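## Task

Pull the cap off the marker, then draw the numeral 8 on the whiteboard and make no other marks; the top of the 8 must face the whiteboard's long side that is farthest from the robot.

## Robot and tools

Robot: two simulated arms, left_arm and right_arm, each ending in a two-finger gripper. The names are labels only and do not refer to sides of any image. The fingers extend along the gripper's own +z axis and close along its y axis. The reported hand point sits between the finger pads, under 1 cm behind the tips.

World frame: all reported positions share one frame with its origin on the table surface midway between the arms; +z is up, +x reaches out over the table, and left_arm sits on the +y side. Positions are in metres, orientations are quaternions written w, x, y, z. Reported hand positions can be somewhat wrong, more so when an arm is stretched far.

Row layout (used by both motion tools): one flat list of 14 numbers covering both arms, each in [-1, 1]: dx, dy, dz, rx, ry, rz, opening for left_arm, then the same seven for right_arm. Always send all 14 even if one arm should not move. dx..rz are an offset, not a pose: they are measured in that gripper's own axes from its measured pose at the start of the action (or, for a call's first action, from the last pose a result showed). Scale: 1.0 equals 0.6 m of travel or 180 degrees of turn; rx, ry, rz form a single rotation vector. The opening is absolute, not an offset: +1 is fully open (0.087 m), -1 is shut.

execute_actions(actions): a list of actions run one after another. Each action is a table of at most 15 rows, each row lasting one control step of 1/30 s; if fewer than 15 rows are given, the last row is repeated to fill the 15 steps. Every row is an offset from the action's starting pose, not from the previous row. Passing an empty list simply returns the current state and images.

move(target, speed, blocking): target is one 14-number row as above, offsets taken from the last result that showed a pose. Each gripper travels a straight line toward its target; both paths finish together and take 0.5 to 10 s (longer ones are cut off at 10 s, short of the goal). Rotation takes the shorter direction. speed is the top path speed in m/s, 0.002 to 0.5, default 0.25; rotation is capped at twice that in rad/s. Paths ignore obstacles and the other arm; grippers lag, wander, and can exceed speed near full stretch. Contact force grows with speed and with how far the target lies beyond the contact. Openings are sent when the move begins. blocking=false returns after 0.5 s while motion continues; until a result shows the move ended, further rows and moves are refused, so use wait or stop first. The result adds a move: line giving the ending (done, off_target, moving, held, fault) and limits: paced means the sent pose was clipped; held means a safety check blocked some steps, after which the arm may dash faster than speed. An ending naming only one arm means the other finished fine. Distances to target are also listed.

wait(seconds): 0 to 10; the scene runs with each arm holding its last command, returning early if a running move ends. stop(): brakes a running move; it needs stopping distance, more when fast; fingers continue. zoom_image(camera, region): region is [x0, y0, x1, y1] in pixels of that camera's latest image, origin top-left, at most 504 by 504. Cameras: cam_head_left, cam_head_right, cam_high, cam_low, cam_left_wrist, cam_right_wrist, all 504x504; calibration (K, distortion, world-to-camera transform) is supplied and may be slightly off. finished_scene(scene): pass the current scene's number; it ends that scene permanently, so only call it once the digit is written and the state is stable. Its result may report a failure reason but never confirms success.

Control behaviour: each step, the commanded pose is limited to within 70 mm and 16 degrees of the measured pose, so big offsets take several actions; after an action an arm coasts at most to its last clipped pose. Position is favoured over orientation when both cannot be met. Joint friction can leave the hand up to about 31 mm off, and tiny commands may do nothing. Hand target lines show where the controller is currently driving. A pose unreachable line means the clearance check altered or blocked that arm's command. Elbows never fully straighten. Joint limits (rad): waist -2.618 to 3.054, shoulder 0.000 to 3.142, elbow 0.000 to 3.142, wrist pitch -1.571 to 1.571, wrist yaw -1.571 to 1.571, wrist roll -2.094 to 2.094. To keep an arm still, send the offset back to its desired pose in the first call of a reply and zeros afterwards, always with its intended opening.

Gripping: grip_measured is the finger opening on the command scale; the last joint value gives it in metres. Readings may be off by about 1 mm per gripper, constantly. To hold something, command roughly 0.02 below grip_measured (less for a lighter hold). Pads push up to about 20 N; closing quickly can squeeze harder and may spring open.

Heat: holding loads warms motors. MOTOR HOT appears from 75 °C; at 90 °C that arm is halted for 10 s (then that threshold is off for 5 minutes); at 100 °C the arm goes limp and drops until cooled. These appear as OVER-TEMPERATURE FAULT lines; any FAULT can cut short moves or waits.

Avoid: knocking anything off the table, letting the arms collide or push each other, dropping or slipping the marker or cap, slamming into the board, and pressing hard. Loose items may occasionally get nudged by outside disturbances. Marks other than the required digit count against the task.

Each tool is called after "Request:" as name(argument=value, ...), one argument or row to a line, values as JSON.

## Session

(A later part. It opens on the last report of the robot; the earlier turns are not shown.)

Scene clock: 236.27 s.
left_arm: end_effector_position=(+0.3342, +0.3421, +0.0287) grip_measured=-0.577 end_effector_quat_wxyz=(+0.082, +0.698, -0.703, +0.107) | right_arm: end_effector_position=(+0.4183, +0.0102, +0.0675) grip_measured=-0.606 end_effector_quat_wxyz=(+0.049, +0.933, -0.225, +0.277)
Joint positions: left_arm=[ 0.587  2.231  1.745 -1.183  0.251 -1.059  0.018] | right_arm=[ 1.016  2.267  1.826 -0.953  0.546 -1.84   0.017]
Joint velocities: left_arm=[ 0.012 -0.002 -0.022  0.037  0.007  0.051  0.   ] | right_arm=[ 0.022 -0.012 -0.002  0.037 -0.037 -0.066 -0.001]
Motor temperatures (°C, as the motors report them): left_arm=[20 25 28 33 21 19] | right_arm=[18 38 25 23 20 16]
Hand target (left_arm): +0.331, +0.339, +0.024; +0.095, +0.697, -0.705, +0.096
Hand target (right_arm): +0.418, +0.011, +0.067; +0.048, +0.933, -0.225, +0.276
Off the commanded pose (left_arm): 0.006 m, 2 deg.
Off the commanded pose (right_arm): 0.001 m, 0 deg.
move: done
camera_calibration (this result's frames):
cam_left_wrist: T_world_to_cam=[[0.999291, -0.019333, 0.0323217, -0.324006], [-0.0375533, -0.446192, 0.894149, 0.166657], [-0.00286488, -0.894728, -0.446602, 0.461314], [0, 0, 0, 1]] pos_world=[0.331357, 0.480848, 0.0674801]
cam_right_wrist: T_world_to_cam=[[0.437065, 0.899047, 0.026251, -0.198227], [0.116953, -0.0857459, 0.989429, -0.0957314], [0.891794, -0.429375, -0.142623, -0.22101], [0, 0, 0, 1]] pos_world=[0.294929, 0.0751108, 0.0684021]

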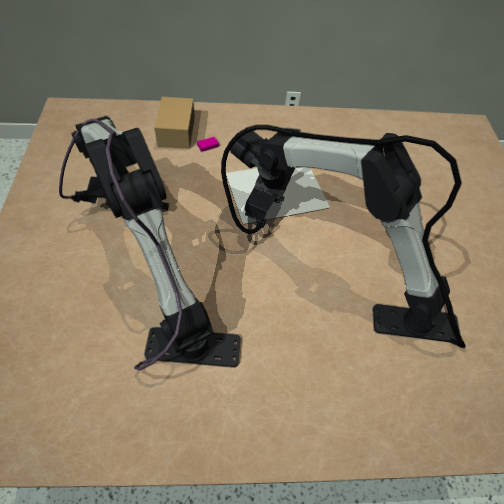

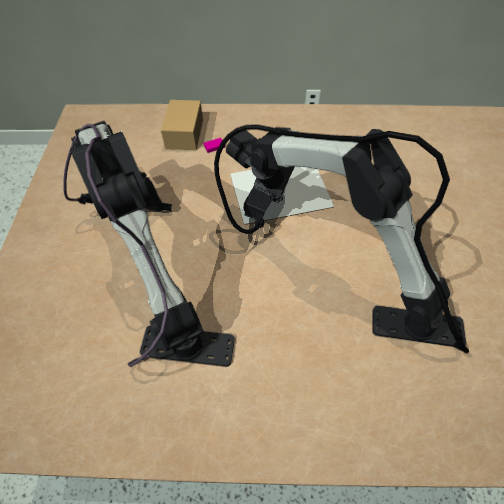

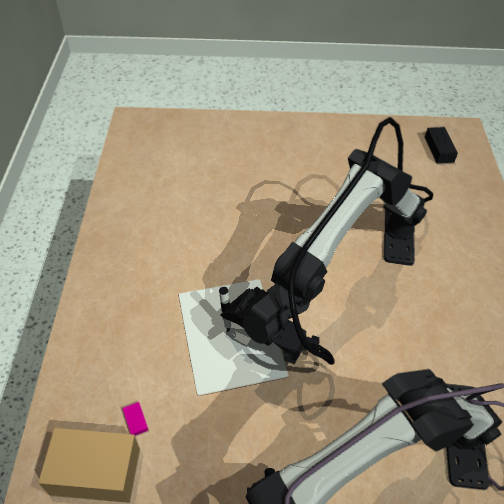

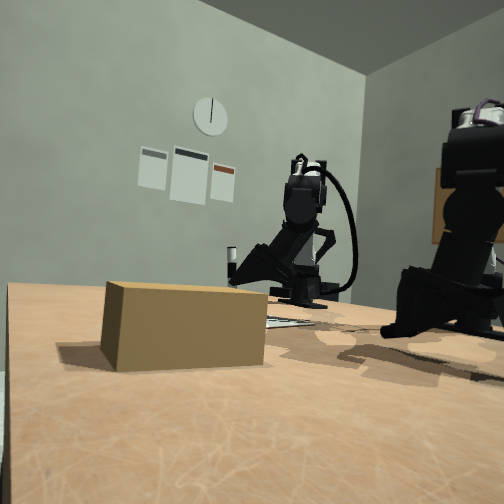

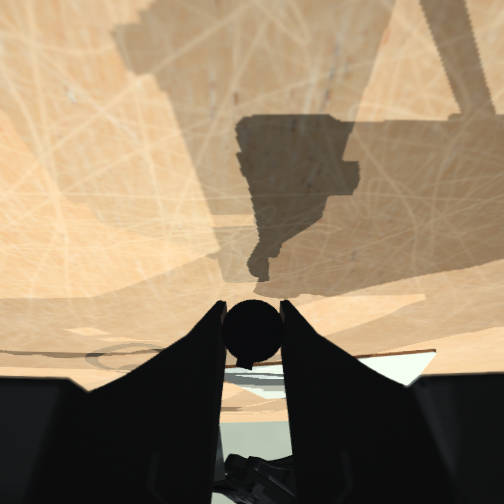

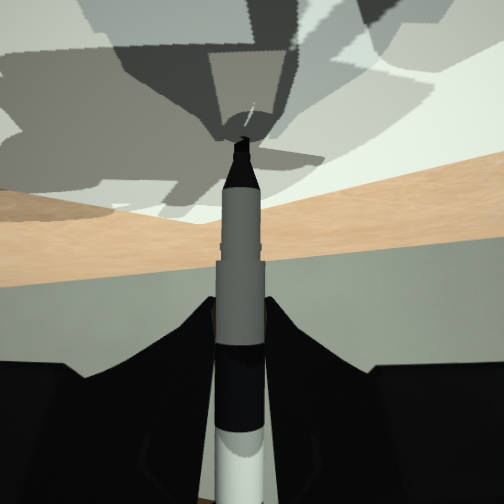

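Request:
move(
  target=[-0.014,0.008,0.052,0,0,0,-0.64,0,0,0,0,0,0,-0.66],
  speed=0.04,
)

Scene clock: 240.30 s.
left_arm: end_effector_position=(+0.3328, +0.3385, +0.0147) grip_measured=-0.577 end_effector_quat_wxyz=(+0.081, +0.698, -0.702, +0.115) | right_arm: end_effector_position=(+0.4184, +0.0101, +0.0675) grip_measured=-0.606 end_effector_quat_wxyz=(+0.049, +0.933, -0.225, +0.277)
Joint positions: left_arm=[ 0.587  2.231  1.683 -1.116  0.267 -1.059  0.018] | right_arm=[ 1.016  2.267  1.826 -0.953  0.546 -1.84   0.017]
Joint velocities: left_arm=[ 0.002 -0.022 -0.002 -0.037 -0.051  0.037 -0.   ] | right_arm=[-0.027 -0.007  0.002  0.066 -0.066 -0.051 -0.001]
Motor temperatures (°C, as the motors report them): left_arm=[20 26 28 32 21 19] | right_arm=[18 39 25 23 20 16]
Hand target (left_arm): +0.330, +0.341, -0.003; +0.082, +0.698, -0.703, +0.106
Hand target (right_arm): +0.418, +0.010, +0.068; +0.049, +0.933, -0.225, +0.277
Off the commanded pose (left_arm): 0.019 m, 1 deg.
Off the commanded pose (right_arm): 0.000 m, 0 deg.
move: off_target (left_arm)
camera_calibration (this result's frames):
cam_left_wrist: T_world_to_cam=[[0.998854, -0.017411, 0.0445904, -0.322935], [-0.0477174, -0.436229, 0.89857, 0.177443], [0.00380659, -0.899667, -0.436559, 0.451165], [0, 0, 0, 1]] pos_world=[0.329315, 0.477682, 0.0519155]
cam_right_wrist: T_world_to_cam=[[0.437118, 0.899024, 0.0261615, -0.198224], [0.116661, -0.0855163, 0.989483, -0.0956691], [0.891806, -0.429469, -0.142262, -0.221077], [0, 0, 0, 1]] pos_world=[0.294966, 0.0750813, 0.068398]

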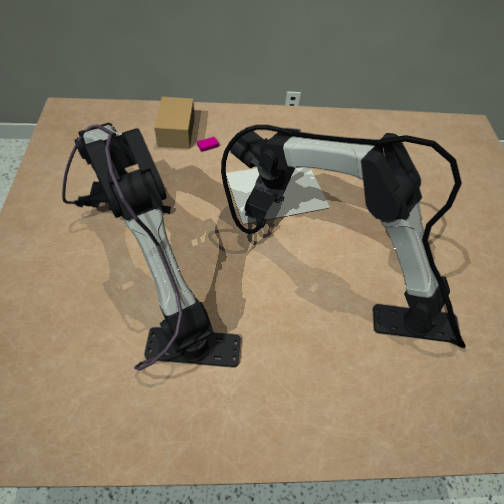

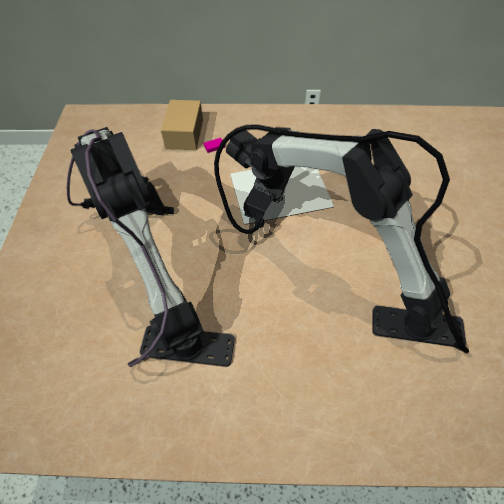

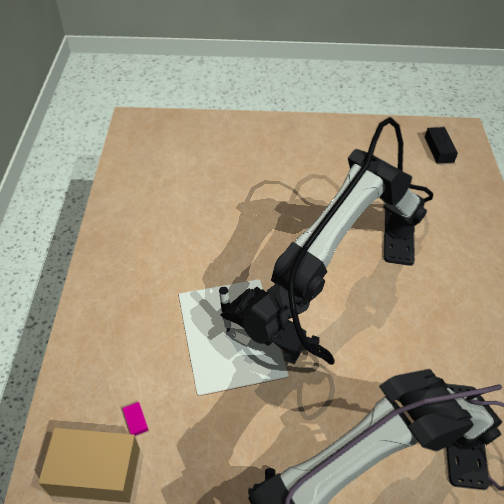

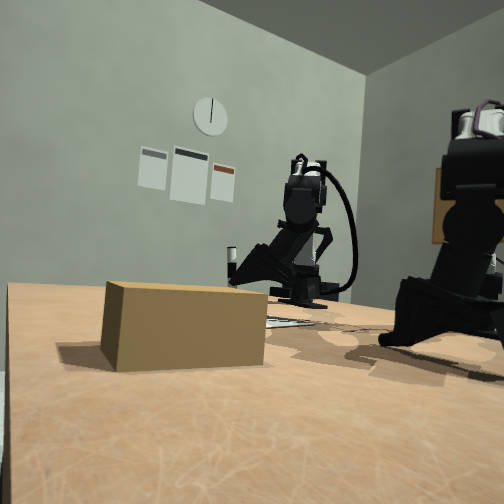

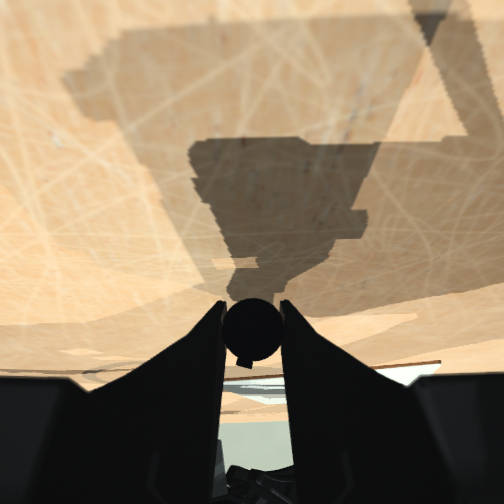

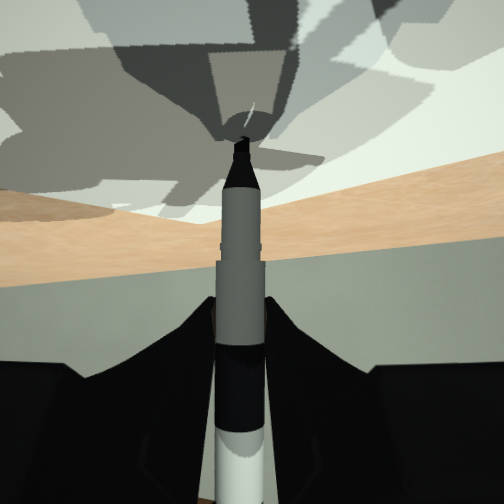

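Request:
execute_actions(
  actions=[
    [[0,0,0,0,0,0,0.5,0,0,0,0,0,0,-0.66]],
  ],
)

Request:
move(
  target=[0.03,0,-0.105,0,0,0,0.5,0,0,0,0,0,0,-0.66],
  speed=0.15,
)

Request:
move(
  target=[0.275,-0.14,0.11,0.006,0.02,-0.069,0.5,0,0,0,0,0,0,-0.66],
  speed=0.12,
)

Scene clock: 252.50 s.
left_arm: end_effector_position=(+0.3328, +0.3382, +0.0147) grip_measured=+0.500 end_effector_quat_wxyz=(+0.082, +0.698, -0.702, +0.116) | right_arm: end_effector_position=(+0.4184, +0.0101, +0.0675) grip_measured=-0.606 end_effector_quat_wxyz=(+0.049, +0.933, -0.225, +0.277)
Joint positions: left_arm=[ 0.587  2.231  1.682 -1.115  0.269 -1.059  0.066] | right_arm=[ 1.016  2.267  1.826 -0.953  0.546 -1.84   0.017]
Joint velocities: left_arm=[ 0.002  0.012  0.007  0.007 -0.066 -0.022 -0.   ] | right_arm=[ 0.007  0.012  0.007 -0.007 -0.022 -0.022 -0.001]
Motor temperatures (°C, as the motors report them): left_arm=[20 27 27 30 21 19] | right_arm=[18 42 25 22 20 16]
Hand target (left_arm): +0.333, +0.338, +0.015; +0.082, +0.698, -0.702, +0.115
Hand target (right_arm): +0.418, +0.010, +0.068; +0.049, +0.933, -0.225, +0.277
Off the commanded pose (left_arm): 0.000 m, 0 deg.
Off the commanded pose (right_arm): 0.000 m, 0 deg.
camera_calibration (this result's frames):
cam_left_wrist: T_world_to_cam=[[0.998831, -0.0171506, 0.0451847, -0.323058], [-0.0481463, -0.434571, 0.89935, 0.176882], [0.00421153, -0.900474, -0.434889, 0.450976], [0, 0, 0, 1]] pos_world=[0.329297, 0.477419, 0.0516429]
cam_right_wrist: T_world_to_cam=[[0.437118, 0.899024, 0.0261615, -0.198224], [0.116661, -0.0855163, 0.989483, -0.0956691], [0.891806, -0.429469, -0.142262, -0.221077], [0, 0, 0, 1]] pos_world=[0.294966, 0.0750813, 0.068398]

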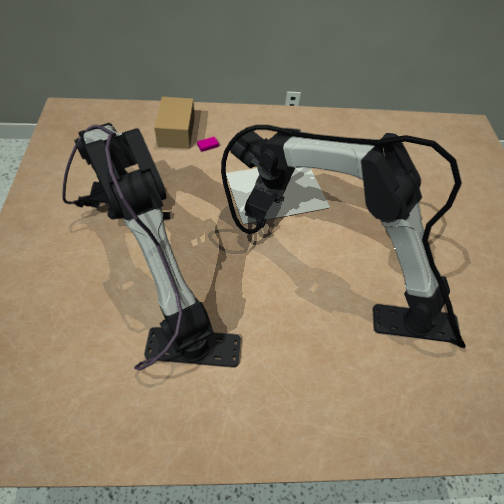

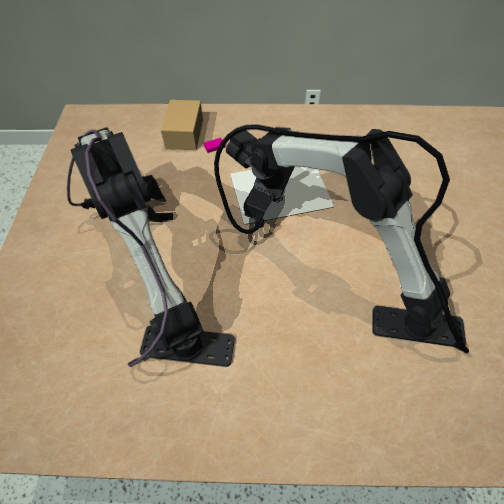

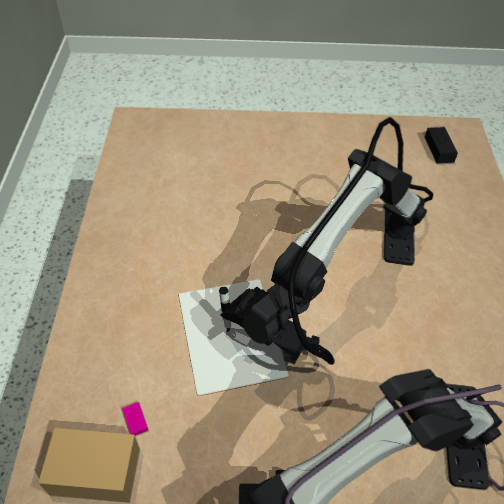

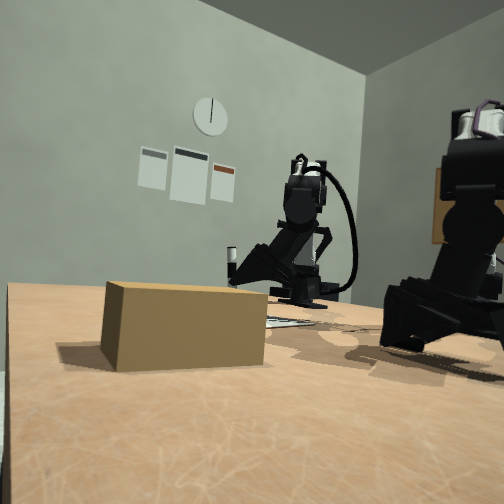

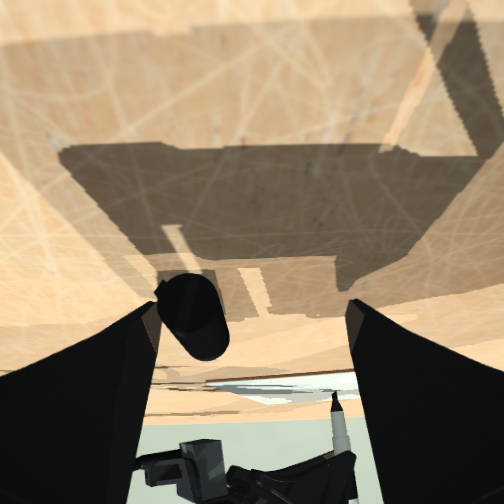

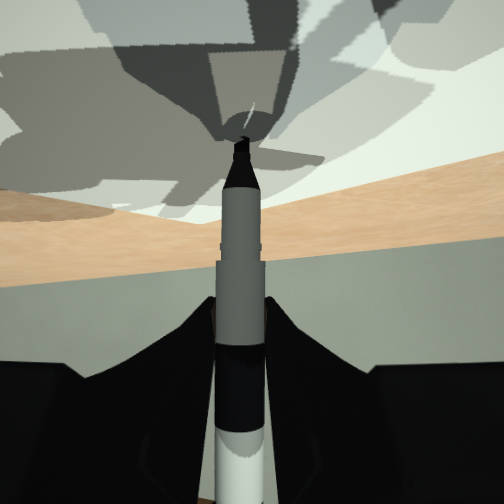

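Scene clock: 253.53 s.
left_arm: end_effector_position=(+0.3338, +0.3387, +0.0780) grip_measured=+0.500 end_effector_quat_wxyz=(+0.074, +0.697, -0.703, +0.118) | right_arm: end_effector_position=(+0.4184, +0.0101, +0.0675) grip_measured=-0.606 end_effector_quat_wxyz=(+0.049, +0.933, -0.225, +0.277)
Joint positions: left_arm=[ 0.587  2.168  1.838 -1.318  0.269 -1.059  0.066] | right_arm=[ 1.016  2.267  1.826 -0.953  0.546 -1.84   0.017]
Joint velocities: left_arm=[ 0.002 -0.002 -0.002  0.022 -0.037 -0.051 -0.001] | right_arm=[ 0.002 -0.012  0.017  0.037  0.066 -0.007 -0.001]
Motor temperatures (°C, as the motors report them): left_arm=[20 28 27 30 21 19] | right_arm=[18 42 25 22 20 16]
Hand target (left_arm): +0.330, +0.339, +0.080; +0.082, +0.698, -0.702, +0.116
Hand target (right_arm): +0.418, +0.010, +0.068; +0.049, +0.933, -0.225, +0.277
Off the commanded pose (left_arm): 0.005 m, 1 deg.
Off the commanded pose (right_arm): 0.000 m, 0 deg.
move: done
camera_calibration (this result's frames):
cam_left_wrist: T_world_to_cam=[[0.998095, -0.0175463, 0.059145, -0.32759], [-0.0608104, -0.441376, 0.895259, 0.127069], [0.0103967, -0.897151, -0.441603, 0.476308], [0, 0, 0, 1]] pos_world=[0.329741, 0.477657, 0.115955]
cam_right_wrist: T_world_to_cam=[[0.437118, 0.899024, 0.0261615, -0.198224], [0.116661, -0.0855163, 0.989483, -0.0956691], [0.891806, -0.429469, -0.142262, -0.221077], [0, 0, 0, 1]] pos_world=[0.294966, 0.0750813, 0.068398]

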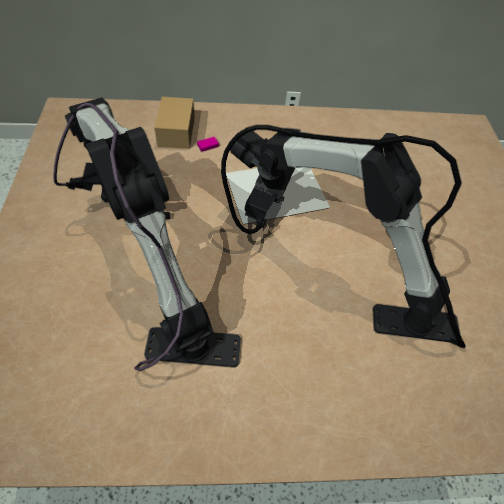

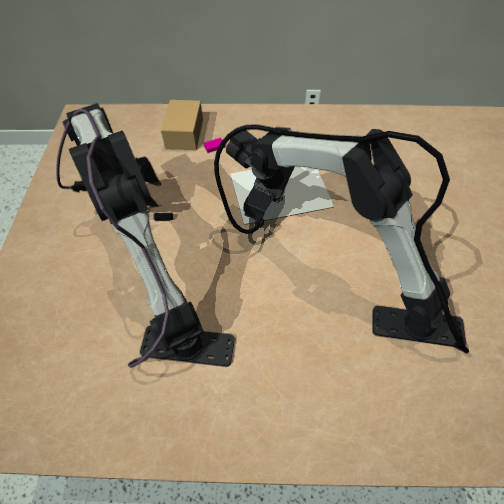

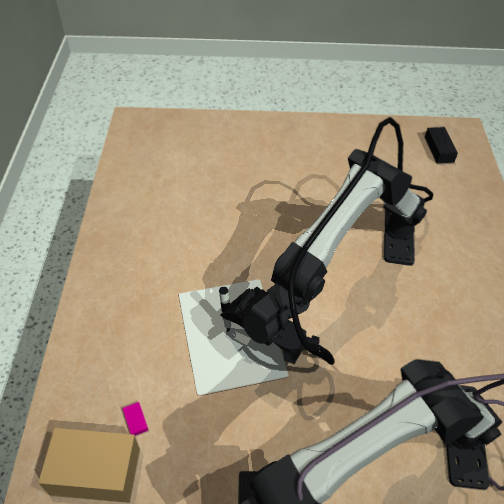

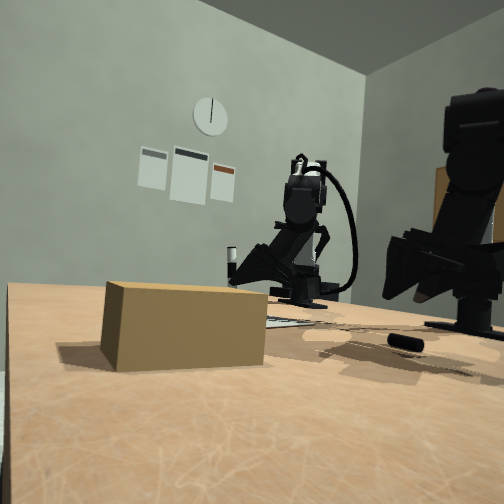

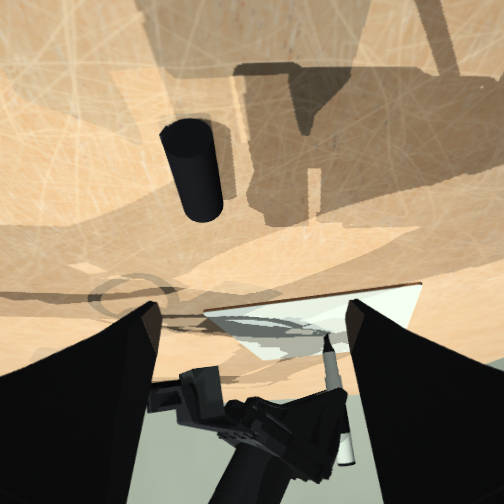

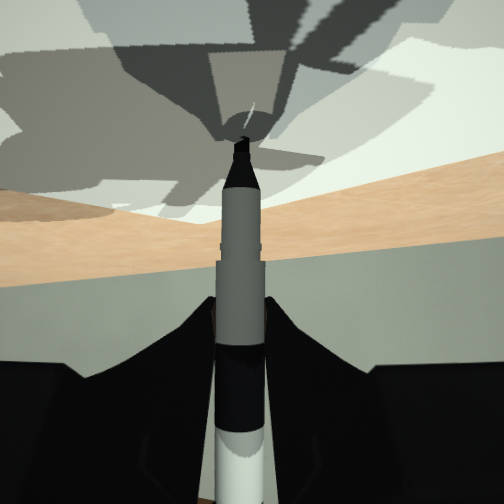

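Scene clock: 255.67 s.
left_arm: end_effector_position=(+0.4129, +0.1645, +0.0701) grip_measured=+0.500 end_effector_quat_wxyz=(+0.101, +0.764, -0.623, +0.133) | right_arm: end_effector_position=(+0.4184, +0.0101, +0.0675) grip_measured=-0.606 end_effector_quat_wxyz=(+0.049, +0.933, -0.225, +0.277)
Joint positions: left_arm=[ 0.161  2.213  1.858 -1.156  0.331 -1.716  0.066] | right_arm=[ 1.016  2.267  1.826 -0.953  0.546 -1.84   0.017]
Joint velocities: left_arm=[ 0.007  0.012 -0.002  0.051  0.022 -0.007  0.   ] | right_arm=[-0.022  0.002 -0.012  0.022  0.022  0.007  0.001]
Motor temperatures (°C, as the motors report them): left_arm=[20 28 28 30 21 19] | right_arm=[18 42 25 22 20 16]
Hand target (left_arm): +0.420, +0.163, +0.065; +0.102, +0.766, -0.620, +0.139
Hand target (right_arm): +0.418, +0.010, +0.068; +0.049, +0.933, -0.225, +0.277
Off the commanded pose (left_arm): 0.009 m, 1 deg.
Off the commanded pose (right_arm): 0.000 m, 0 deg.
move: done
camera_calibration (this result's frames):
cam_left_wrist: T_world_to_cam=[[0.982608, 0.185425, 0.00997089, -0.43271], [0.0622029, -0.379269, 0.923193, -0.000897624], [0.174965, -0.906517, -0.384207, 0.245333], [0, 0, 0, 1]] pos_world=[0.382315, 0.302294, 0.0994019]
cam_right_wrist: T_world_to_cam=[[0.437118, 0.899024, 0.0261615, -0.198224], [0.116661, -0.0855163, 0.989483, -0.0956691], [0.891806, -0.429469, -0.142262, -0.221077], [0, 0, 0, 1]] pos_world=[0.294966, 0.0750813, 0.068398]

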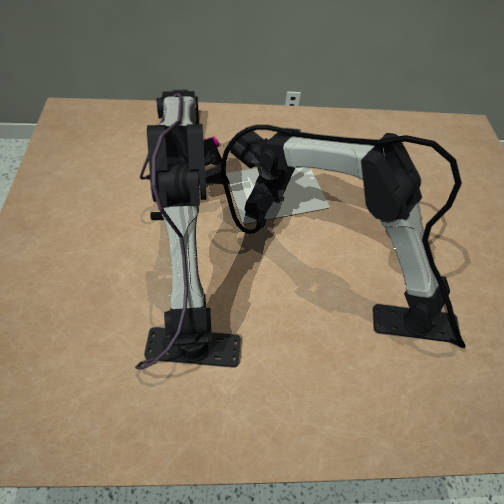

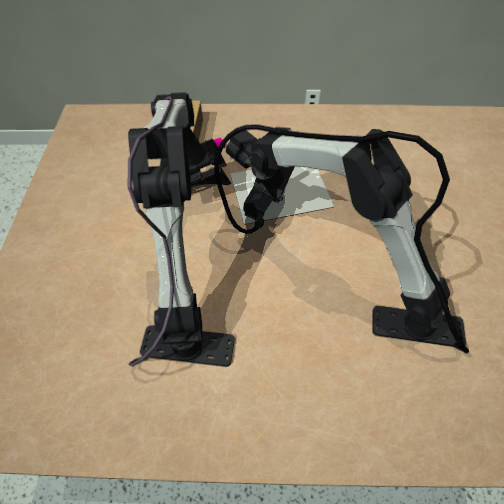

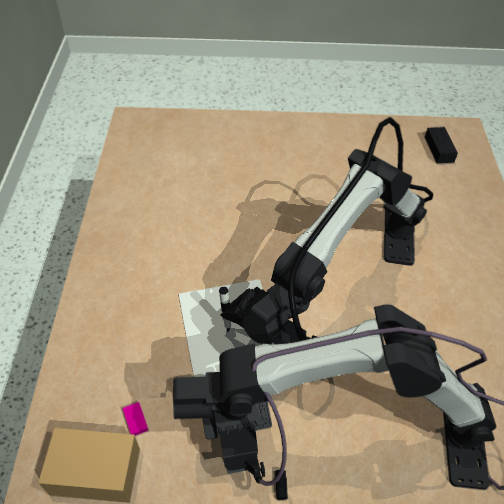

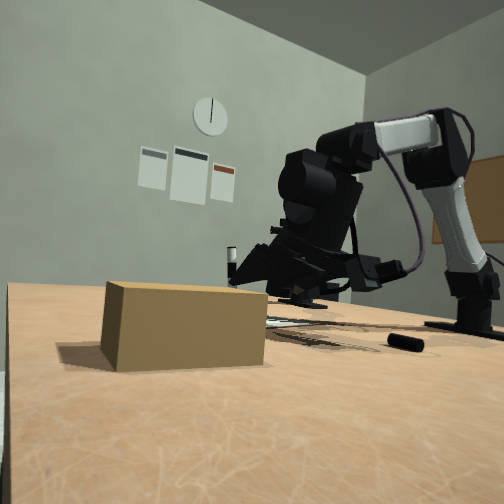

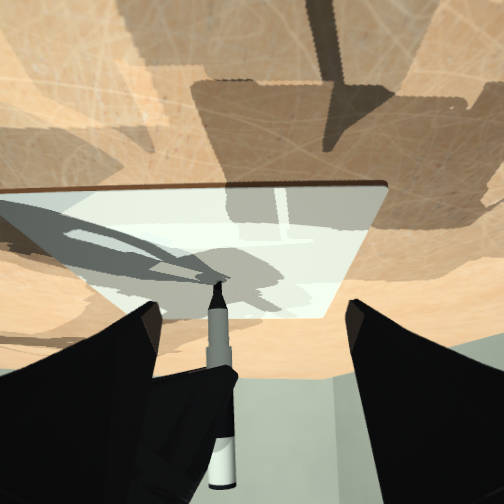

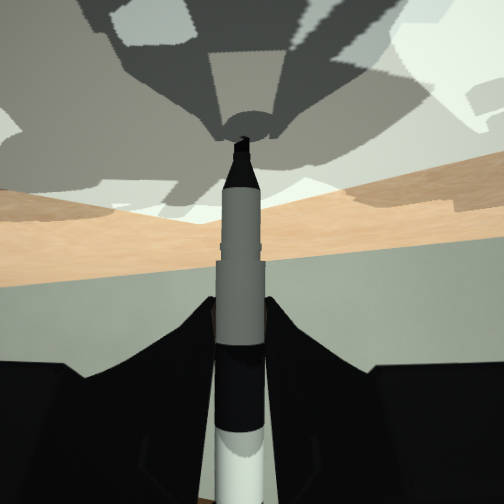

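Request:
move(
  target=[0.008,0.01,0.167,0,0,0,0.5,0,0,0,0,0,0,-0.66],
  speed=0.04,
)

Scene clock: 270.00 s.
left_arm: end_effector_position=(+0.4226, +0.1315, +0.0141) grip_measured=+0.500 end_effector_quat_wxyz=(+0.099, +0.761, -0.620, +0.163) | right_arm: end_effector_position=(+0.4187, +0.0097, +0.0681) grip_measured=-0.606 end_effector_quat_wxyz=(+0.050, +0.932, -0.225, +0.279)
Joint positions: left_arm=[ 0.096  2.252  1.673 -0.859  0.36  -1.795  0.066] | right_arm=[ 1.016  2.267  1.826 -0.953  0.551 -1.84   0.017]
Joint velocities: left_arm=[-0.002 -0.032 -0.022  0.007  0.051  0.022 -0.   ] | right_arm=[-0.002 -0.002 -0.007 -0.037 -0.007  0.051 -0.   ]
Motor temperatures (°C, as the motors report them): left_arm=[20 30 29 29 21 19] | right_arm=[18 45 26 22 20 16]
Hand target (left_arm): +0.413, +0.127, -0.021; +0.101, +0.763, -0.624, +0.133
Hand target (right_arm): +0.418, +0.010, +0.068; +0.049, +0.933, -0.225, +0.277
Off the commanded pose (left_arm): 0.038 m, 3 deg.
Off the commanded pose (right_arm): 0.001 m, 0 deg.
move: off_target (left_arm)
camera_calibration (this result's frames):
cam_left_wrist: T_world_to_cam=[[0.979855, 0.193362, 0.0499433, -0.435982], [0.0205972, -0.346596, 0.937788, 0.0508132], [0.198643, -0.917868, -0.343596, 0.183005], [0, 0, 0, 1]] pos_world=[0.3898, 0.269889, 0.0370023]
cam_right_wrist: T_world_to_cam=[[0.437697, 0.89877, 0.0251787, -0.198192], [0.113454, -0.0829881, 0.990071, -0.094982], [0.891936, -0.430495, -0.138293, -0.221814], [0, 0, 0, 1]] pos_world=[0.295369, 0.0747571, 0.0683539]

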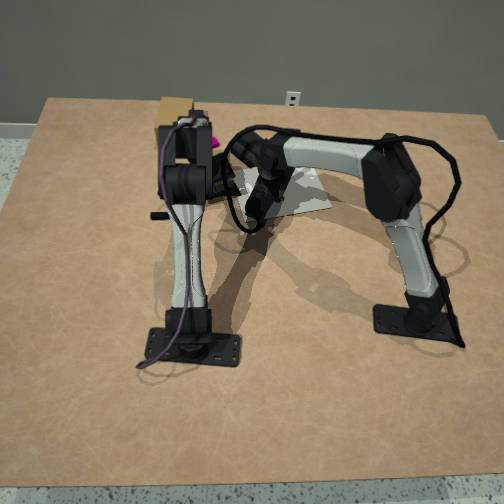

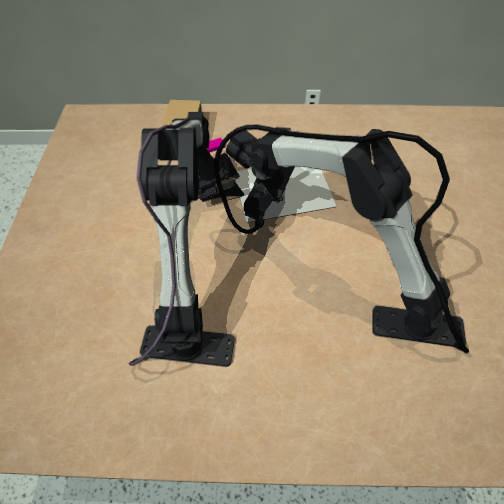

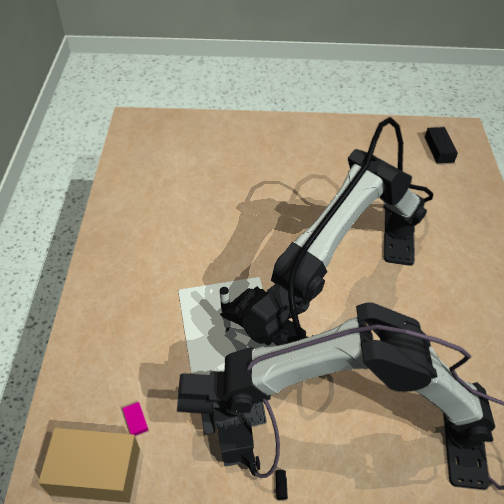

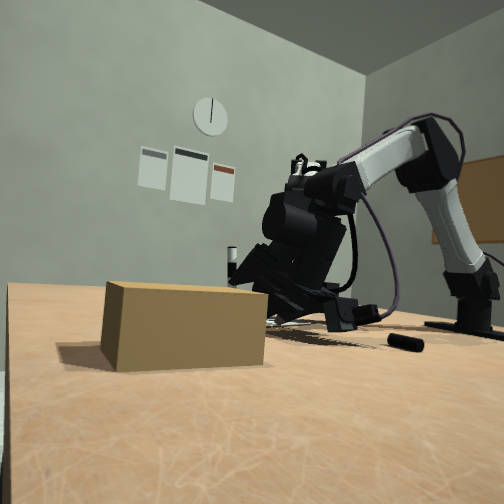

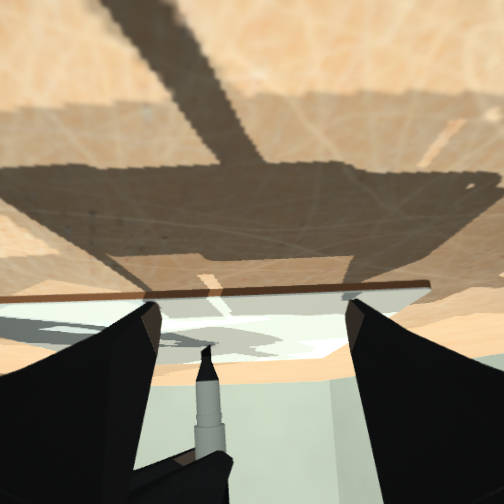

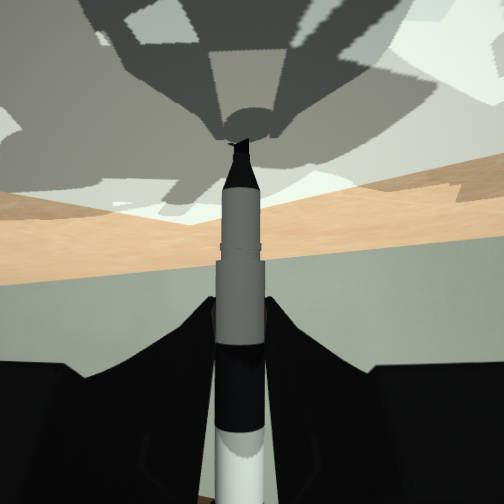

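Request:
execute_actions(
  actions=[
    [[-0.022,0.02,0.054,-0.016,-0.014,0,0.5,-0.021,0.005,0.027,-0.0106,-0.0085,-0.006,-0.66],[-0.022,0.02,0.054,-0.016,-0.014,0,0.5,-0.018,0,0.029,-0.0106,-0.0085,-0.006,-0.66],[-0.022,0.02,0.054,-0.016,-0.014,0,0.5,-0.015,-0.005,0.031,-0.0106,-0.0085,-0.006,-0.66],[-0.022,0.02,0.054,-0.016,-0.014,0,0.5,-0.012,-0.01,0.033,-0.0106,-0.0085,-0.006,-0.66],[-0.022,0.02,0.054,-0.016,-0.014,0,0.5,-0.01,-0.015,0.035,-0.0106,-0.0085,-0.006,-0.66],[-0.022,0.02,0.054,-0.016,-0.014,0,0.5,-0.007,-0.019,0.0374,-0.0106,-0.0085,-0.006,-0.66]],
  ],
)

Scene clock: 286.43 s.
left_arm: end_effector_position=(+0.4227, +0.1313, +0.0141) grip_measured=+0.500 end_effector_quat_wxyz=(+0.099, +0.761, -0.620, +0.163) | right_arm: end_effector_position=(+0.4321, +0.0204, +0.0675) grip_measured=-0.606 end_effector_quat_wxyz=(+0.048, +0.931, -0.226, +0.283)
Joint positions: left_arm=[ 0.096  2.252  1.673 -0.858  0.361 -1.796  0.066] | right_arm=[ 1.01   2.334  1.933 -0.981  0.555 -1.847  0.017]
Joint velocities: left_arm=[-0.007 -0.012 -0.007 -0.051 -0.037  0.007 -0.   ] | right_arm=[ 0.017  0.007 -0.002 -0.081  0.051 -0.007 -0.   ]
Motor temperatures (°C, as the motors report them): left_arm=[20 30 27 29 21 19] | right_arm=[18 47 26 22 20 16]
Hand target (left_arm): +0.410, +0.130, -0.020; +0.105, +0.761, -0.627, +0.130
Hand target (right_arm): +0.431, +0.017, +0.048; +0.065, +0.937, -0.221, +0.263
Off the commanded pose (left_arm): 0.037 m, 4 deg.
Off the commanded pose (right_arm): 0.020 m, 3 deg.
camera_calibration (this result's frames):
cam_left_wrist: T_world_to_cam=[[0.979794, 0.19365, 0.0500318, -0.43603], [0.0204511, -0.345837, 0.938072, 0.0507312], [0.19896, -0.918094, -0.34281, 0.182776], [0, 0, 0, 1]] pos_world=[0.389817, 0.269788, 0.0368834]
cam_right_wrist: T_world_to_cam=[[0.438428, 0.898186, 0.0322804, -0.214409], [0.103954, -0.0863527, 0.990826, -0.0908997], [0.892734, -0.43105, -0.13123, -0.230101], [0, 0, 0, 1]] pos_world=[0.308872, 0.0855449, 0.0667908]

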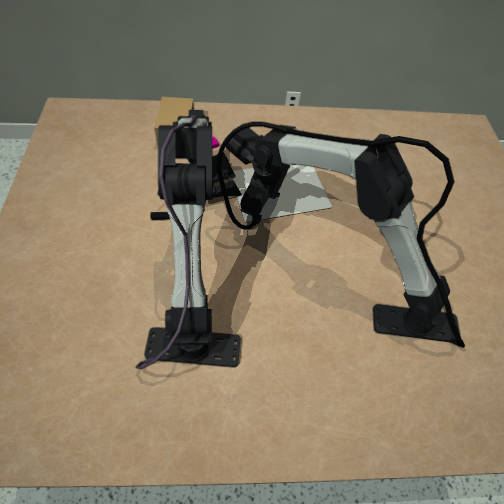

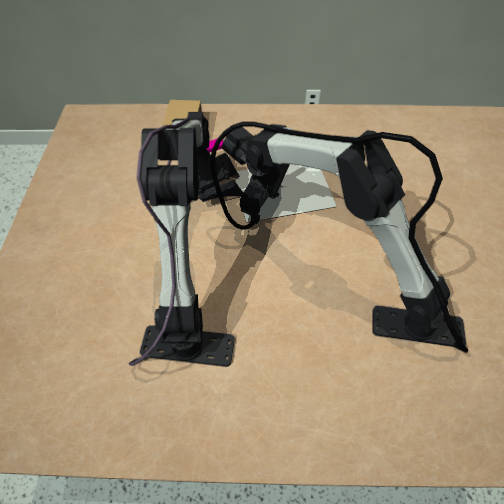

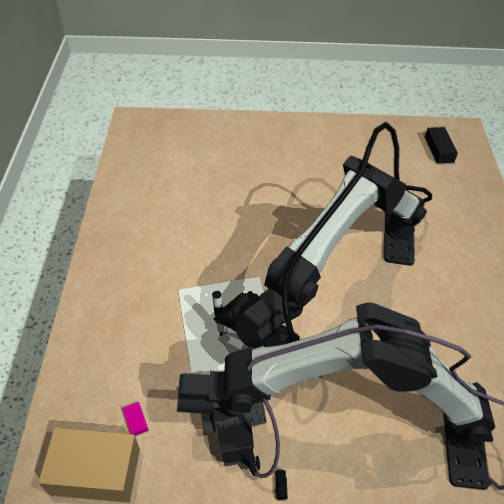

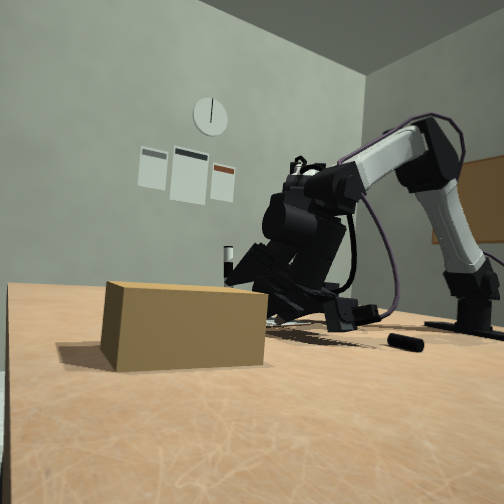

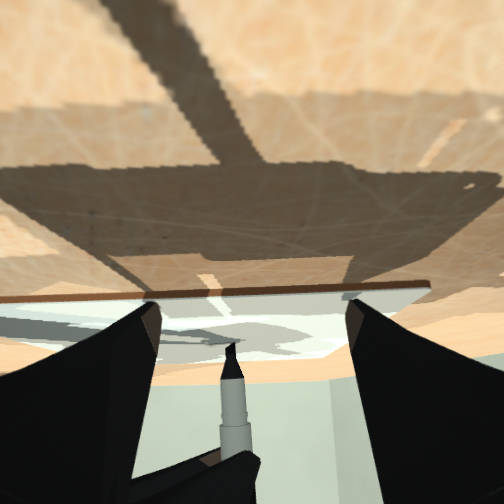

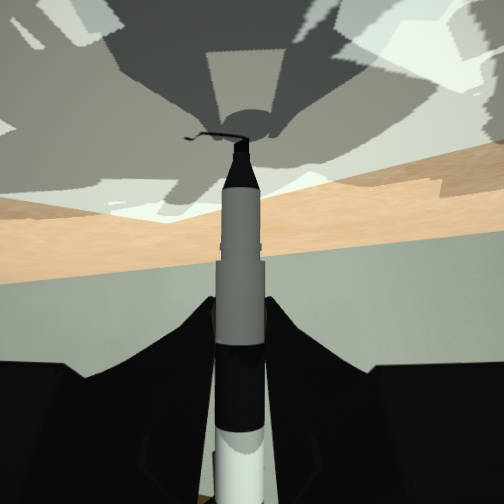

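Request:
execute_actions(
  actions=[
    [[-0.022,0.02,0.054,-0.016,-0.014,0,0.5,-0.014,0.007,0.032,-0.0106,-0.0085,-0.006,-0.66],[-0.022,0.02,0.054,-0.016,-0.014,0,0.5,-0.008,0.005,0.036,-0.0106,-0.0085,-0.006,-0.66],[-0.022,0.02,0.054,-0.016,-0.014,0,0.5,-0.002,0.003,0.04,-0.0106,-0.0085,-0.006,-0.66],[-0.022,0.02,0.054,-0.016,-0.014,0,0.5,0.004,0.002,0.044,-0.0106,-0.0085,-0.006,-0.66],[-0.022,0.02,0.054,-0.016,-0.014,0,0.5,0.009,0.002,0.047,-0.0106,-0.0085,-0.006,-0.66],[-0.022,0.02,0.054,-0.016,-0.014,0,0.5,0.0136,0.0027,0.05,-0.0106,-0.0085,-0.006,-0.66]],
  ],
)

Scene clock: 295.87 s.
left_arm: end_effector_position=(+0.4227, +0.1313, +0.0141) grip_measured=+0.500 end_effector_quat_wxyz=(+0.099, +0.761, -0.620, +0.163) | right_arm: end_effector_position=(+0.4513, +0.0097, +0.0672) grip_measured=-0.606 end_effector_quat_wxyz=(+0.052, +0.930, -0.228, +0.283)
Joint positions: left_arm=[ 0.096  2.252  1.673 -0.858  0.361 -1.796  0.066] | right_arm=[ 0.965  2.357  1.971 -0.979  0.55  -1.892  0.017]
Joint velocities: left_arm=[ 0.002  0.022 -0.007  0.037 -0.11  -0.037 -0.001] | right_arm=[-0.002 -0.002 -0.002  0.007 -0.037  0.007 -0.   ]
Motor temperatures (°C, as the motors report them): left_arm=[20 30 27 28 21 19] | right_arm=[18 46 26 22 20 16]
Hand target (left_arm): +0.410, +0.130, -0.020; +0.105, +0.761, -0.627, +0.130
Hand target (right_arm): +0.452, +0.009, +0.047; +0.063, +0.936, -0.223, +0.266
Off the commanded pose (left_arm): 0.037 m, 4 deg.
Off the commanded pose (right_arm): 0.020 m, 2 deg.
camera_calibration (this result's frames):
cam_left_wrist: T_world_to_cam=[[0.979794, 0.19365, 0.0500318, -0.43603], [0.0204511, -0.345837, 0.938072, 0.0507312], [0.19896, -0.918094, -0.34281, 0.182776], [0, 0, 0, 1]] pos_world=[0.389817, 0.269788, 0.0368834]
cam_right_wrist: T_world_to_cam=[[0.444448, 0.89542, 0.0262543, -0.215489], [0.105512, -0.0814308, 0.991078, -0.0943749], [0.889569, -0.437712, -0.130669, -0.250358], [0, 0, 0, 1]] pos_world=[0.328442, 0.0756833, 0.0664763]

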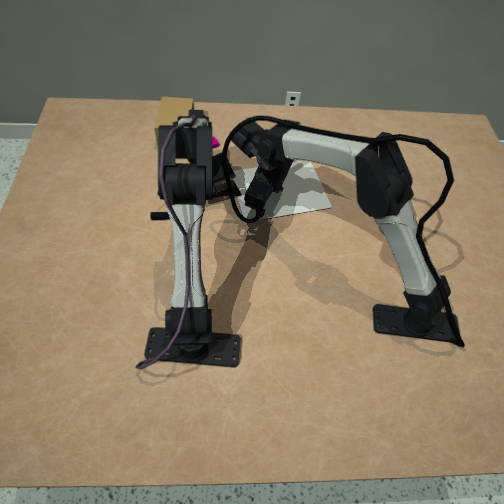

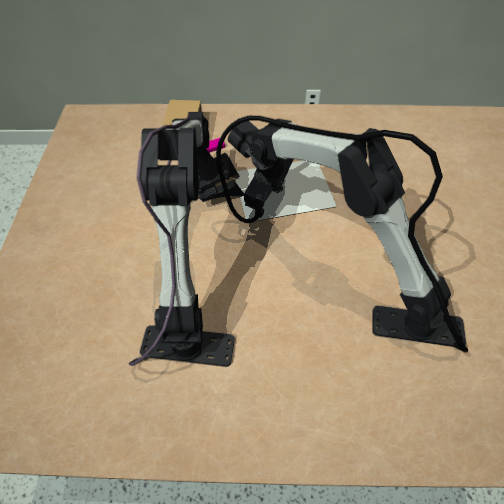

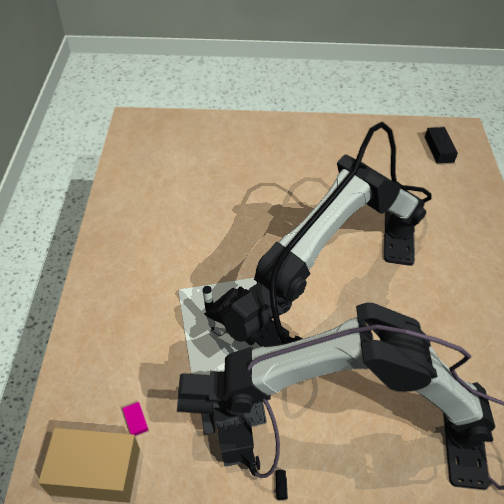

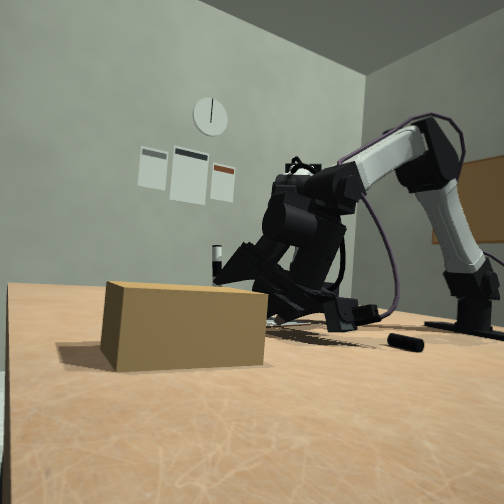

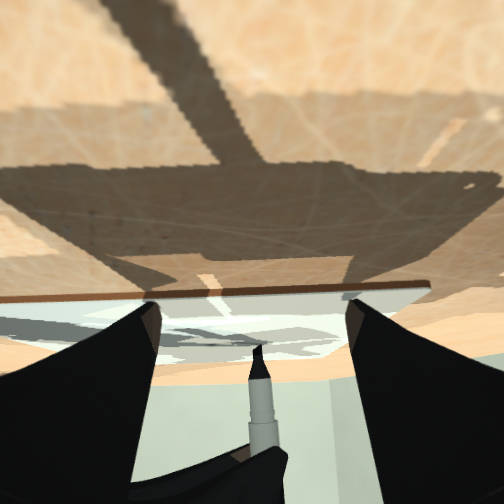

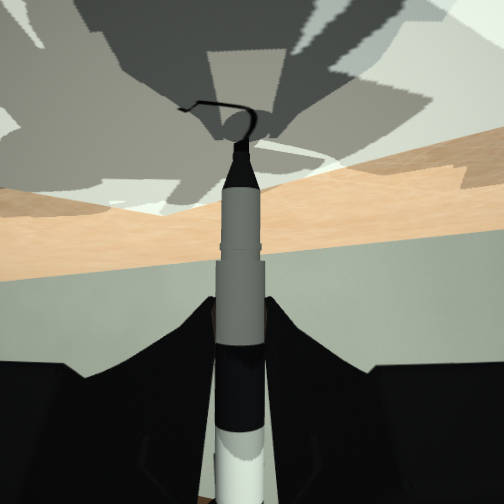

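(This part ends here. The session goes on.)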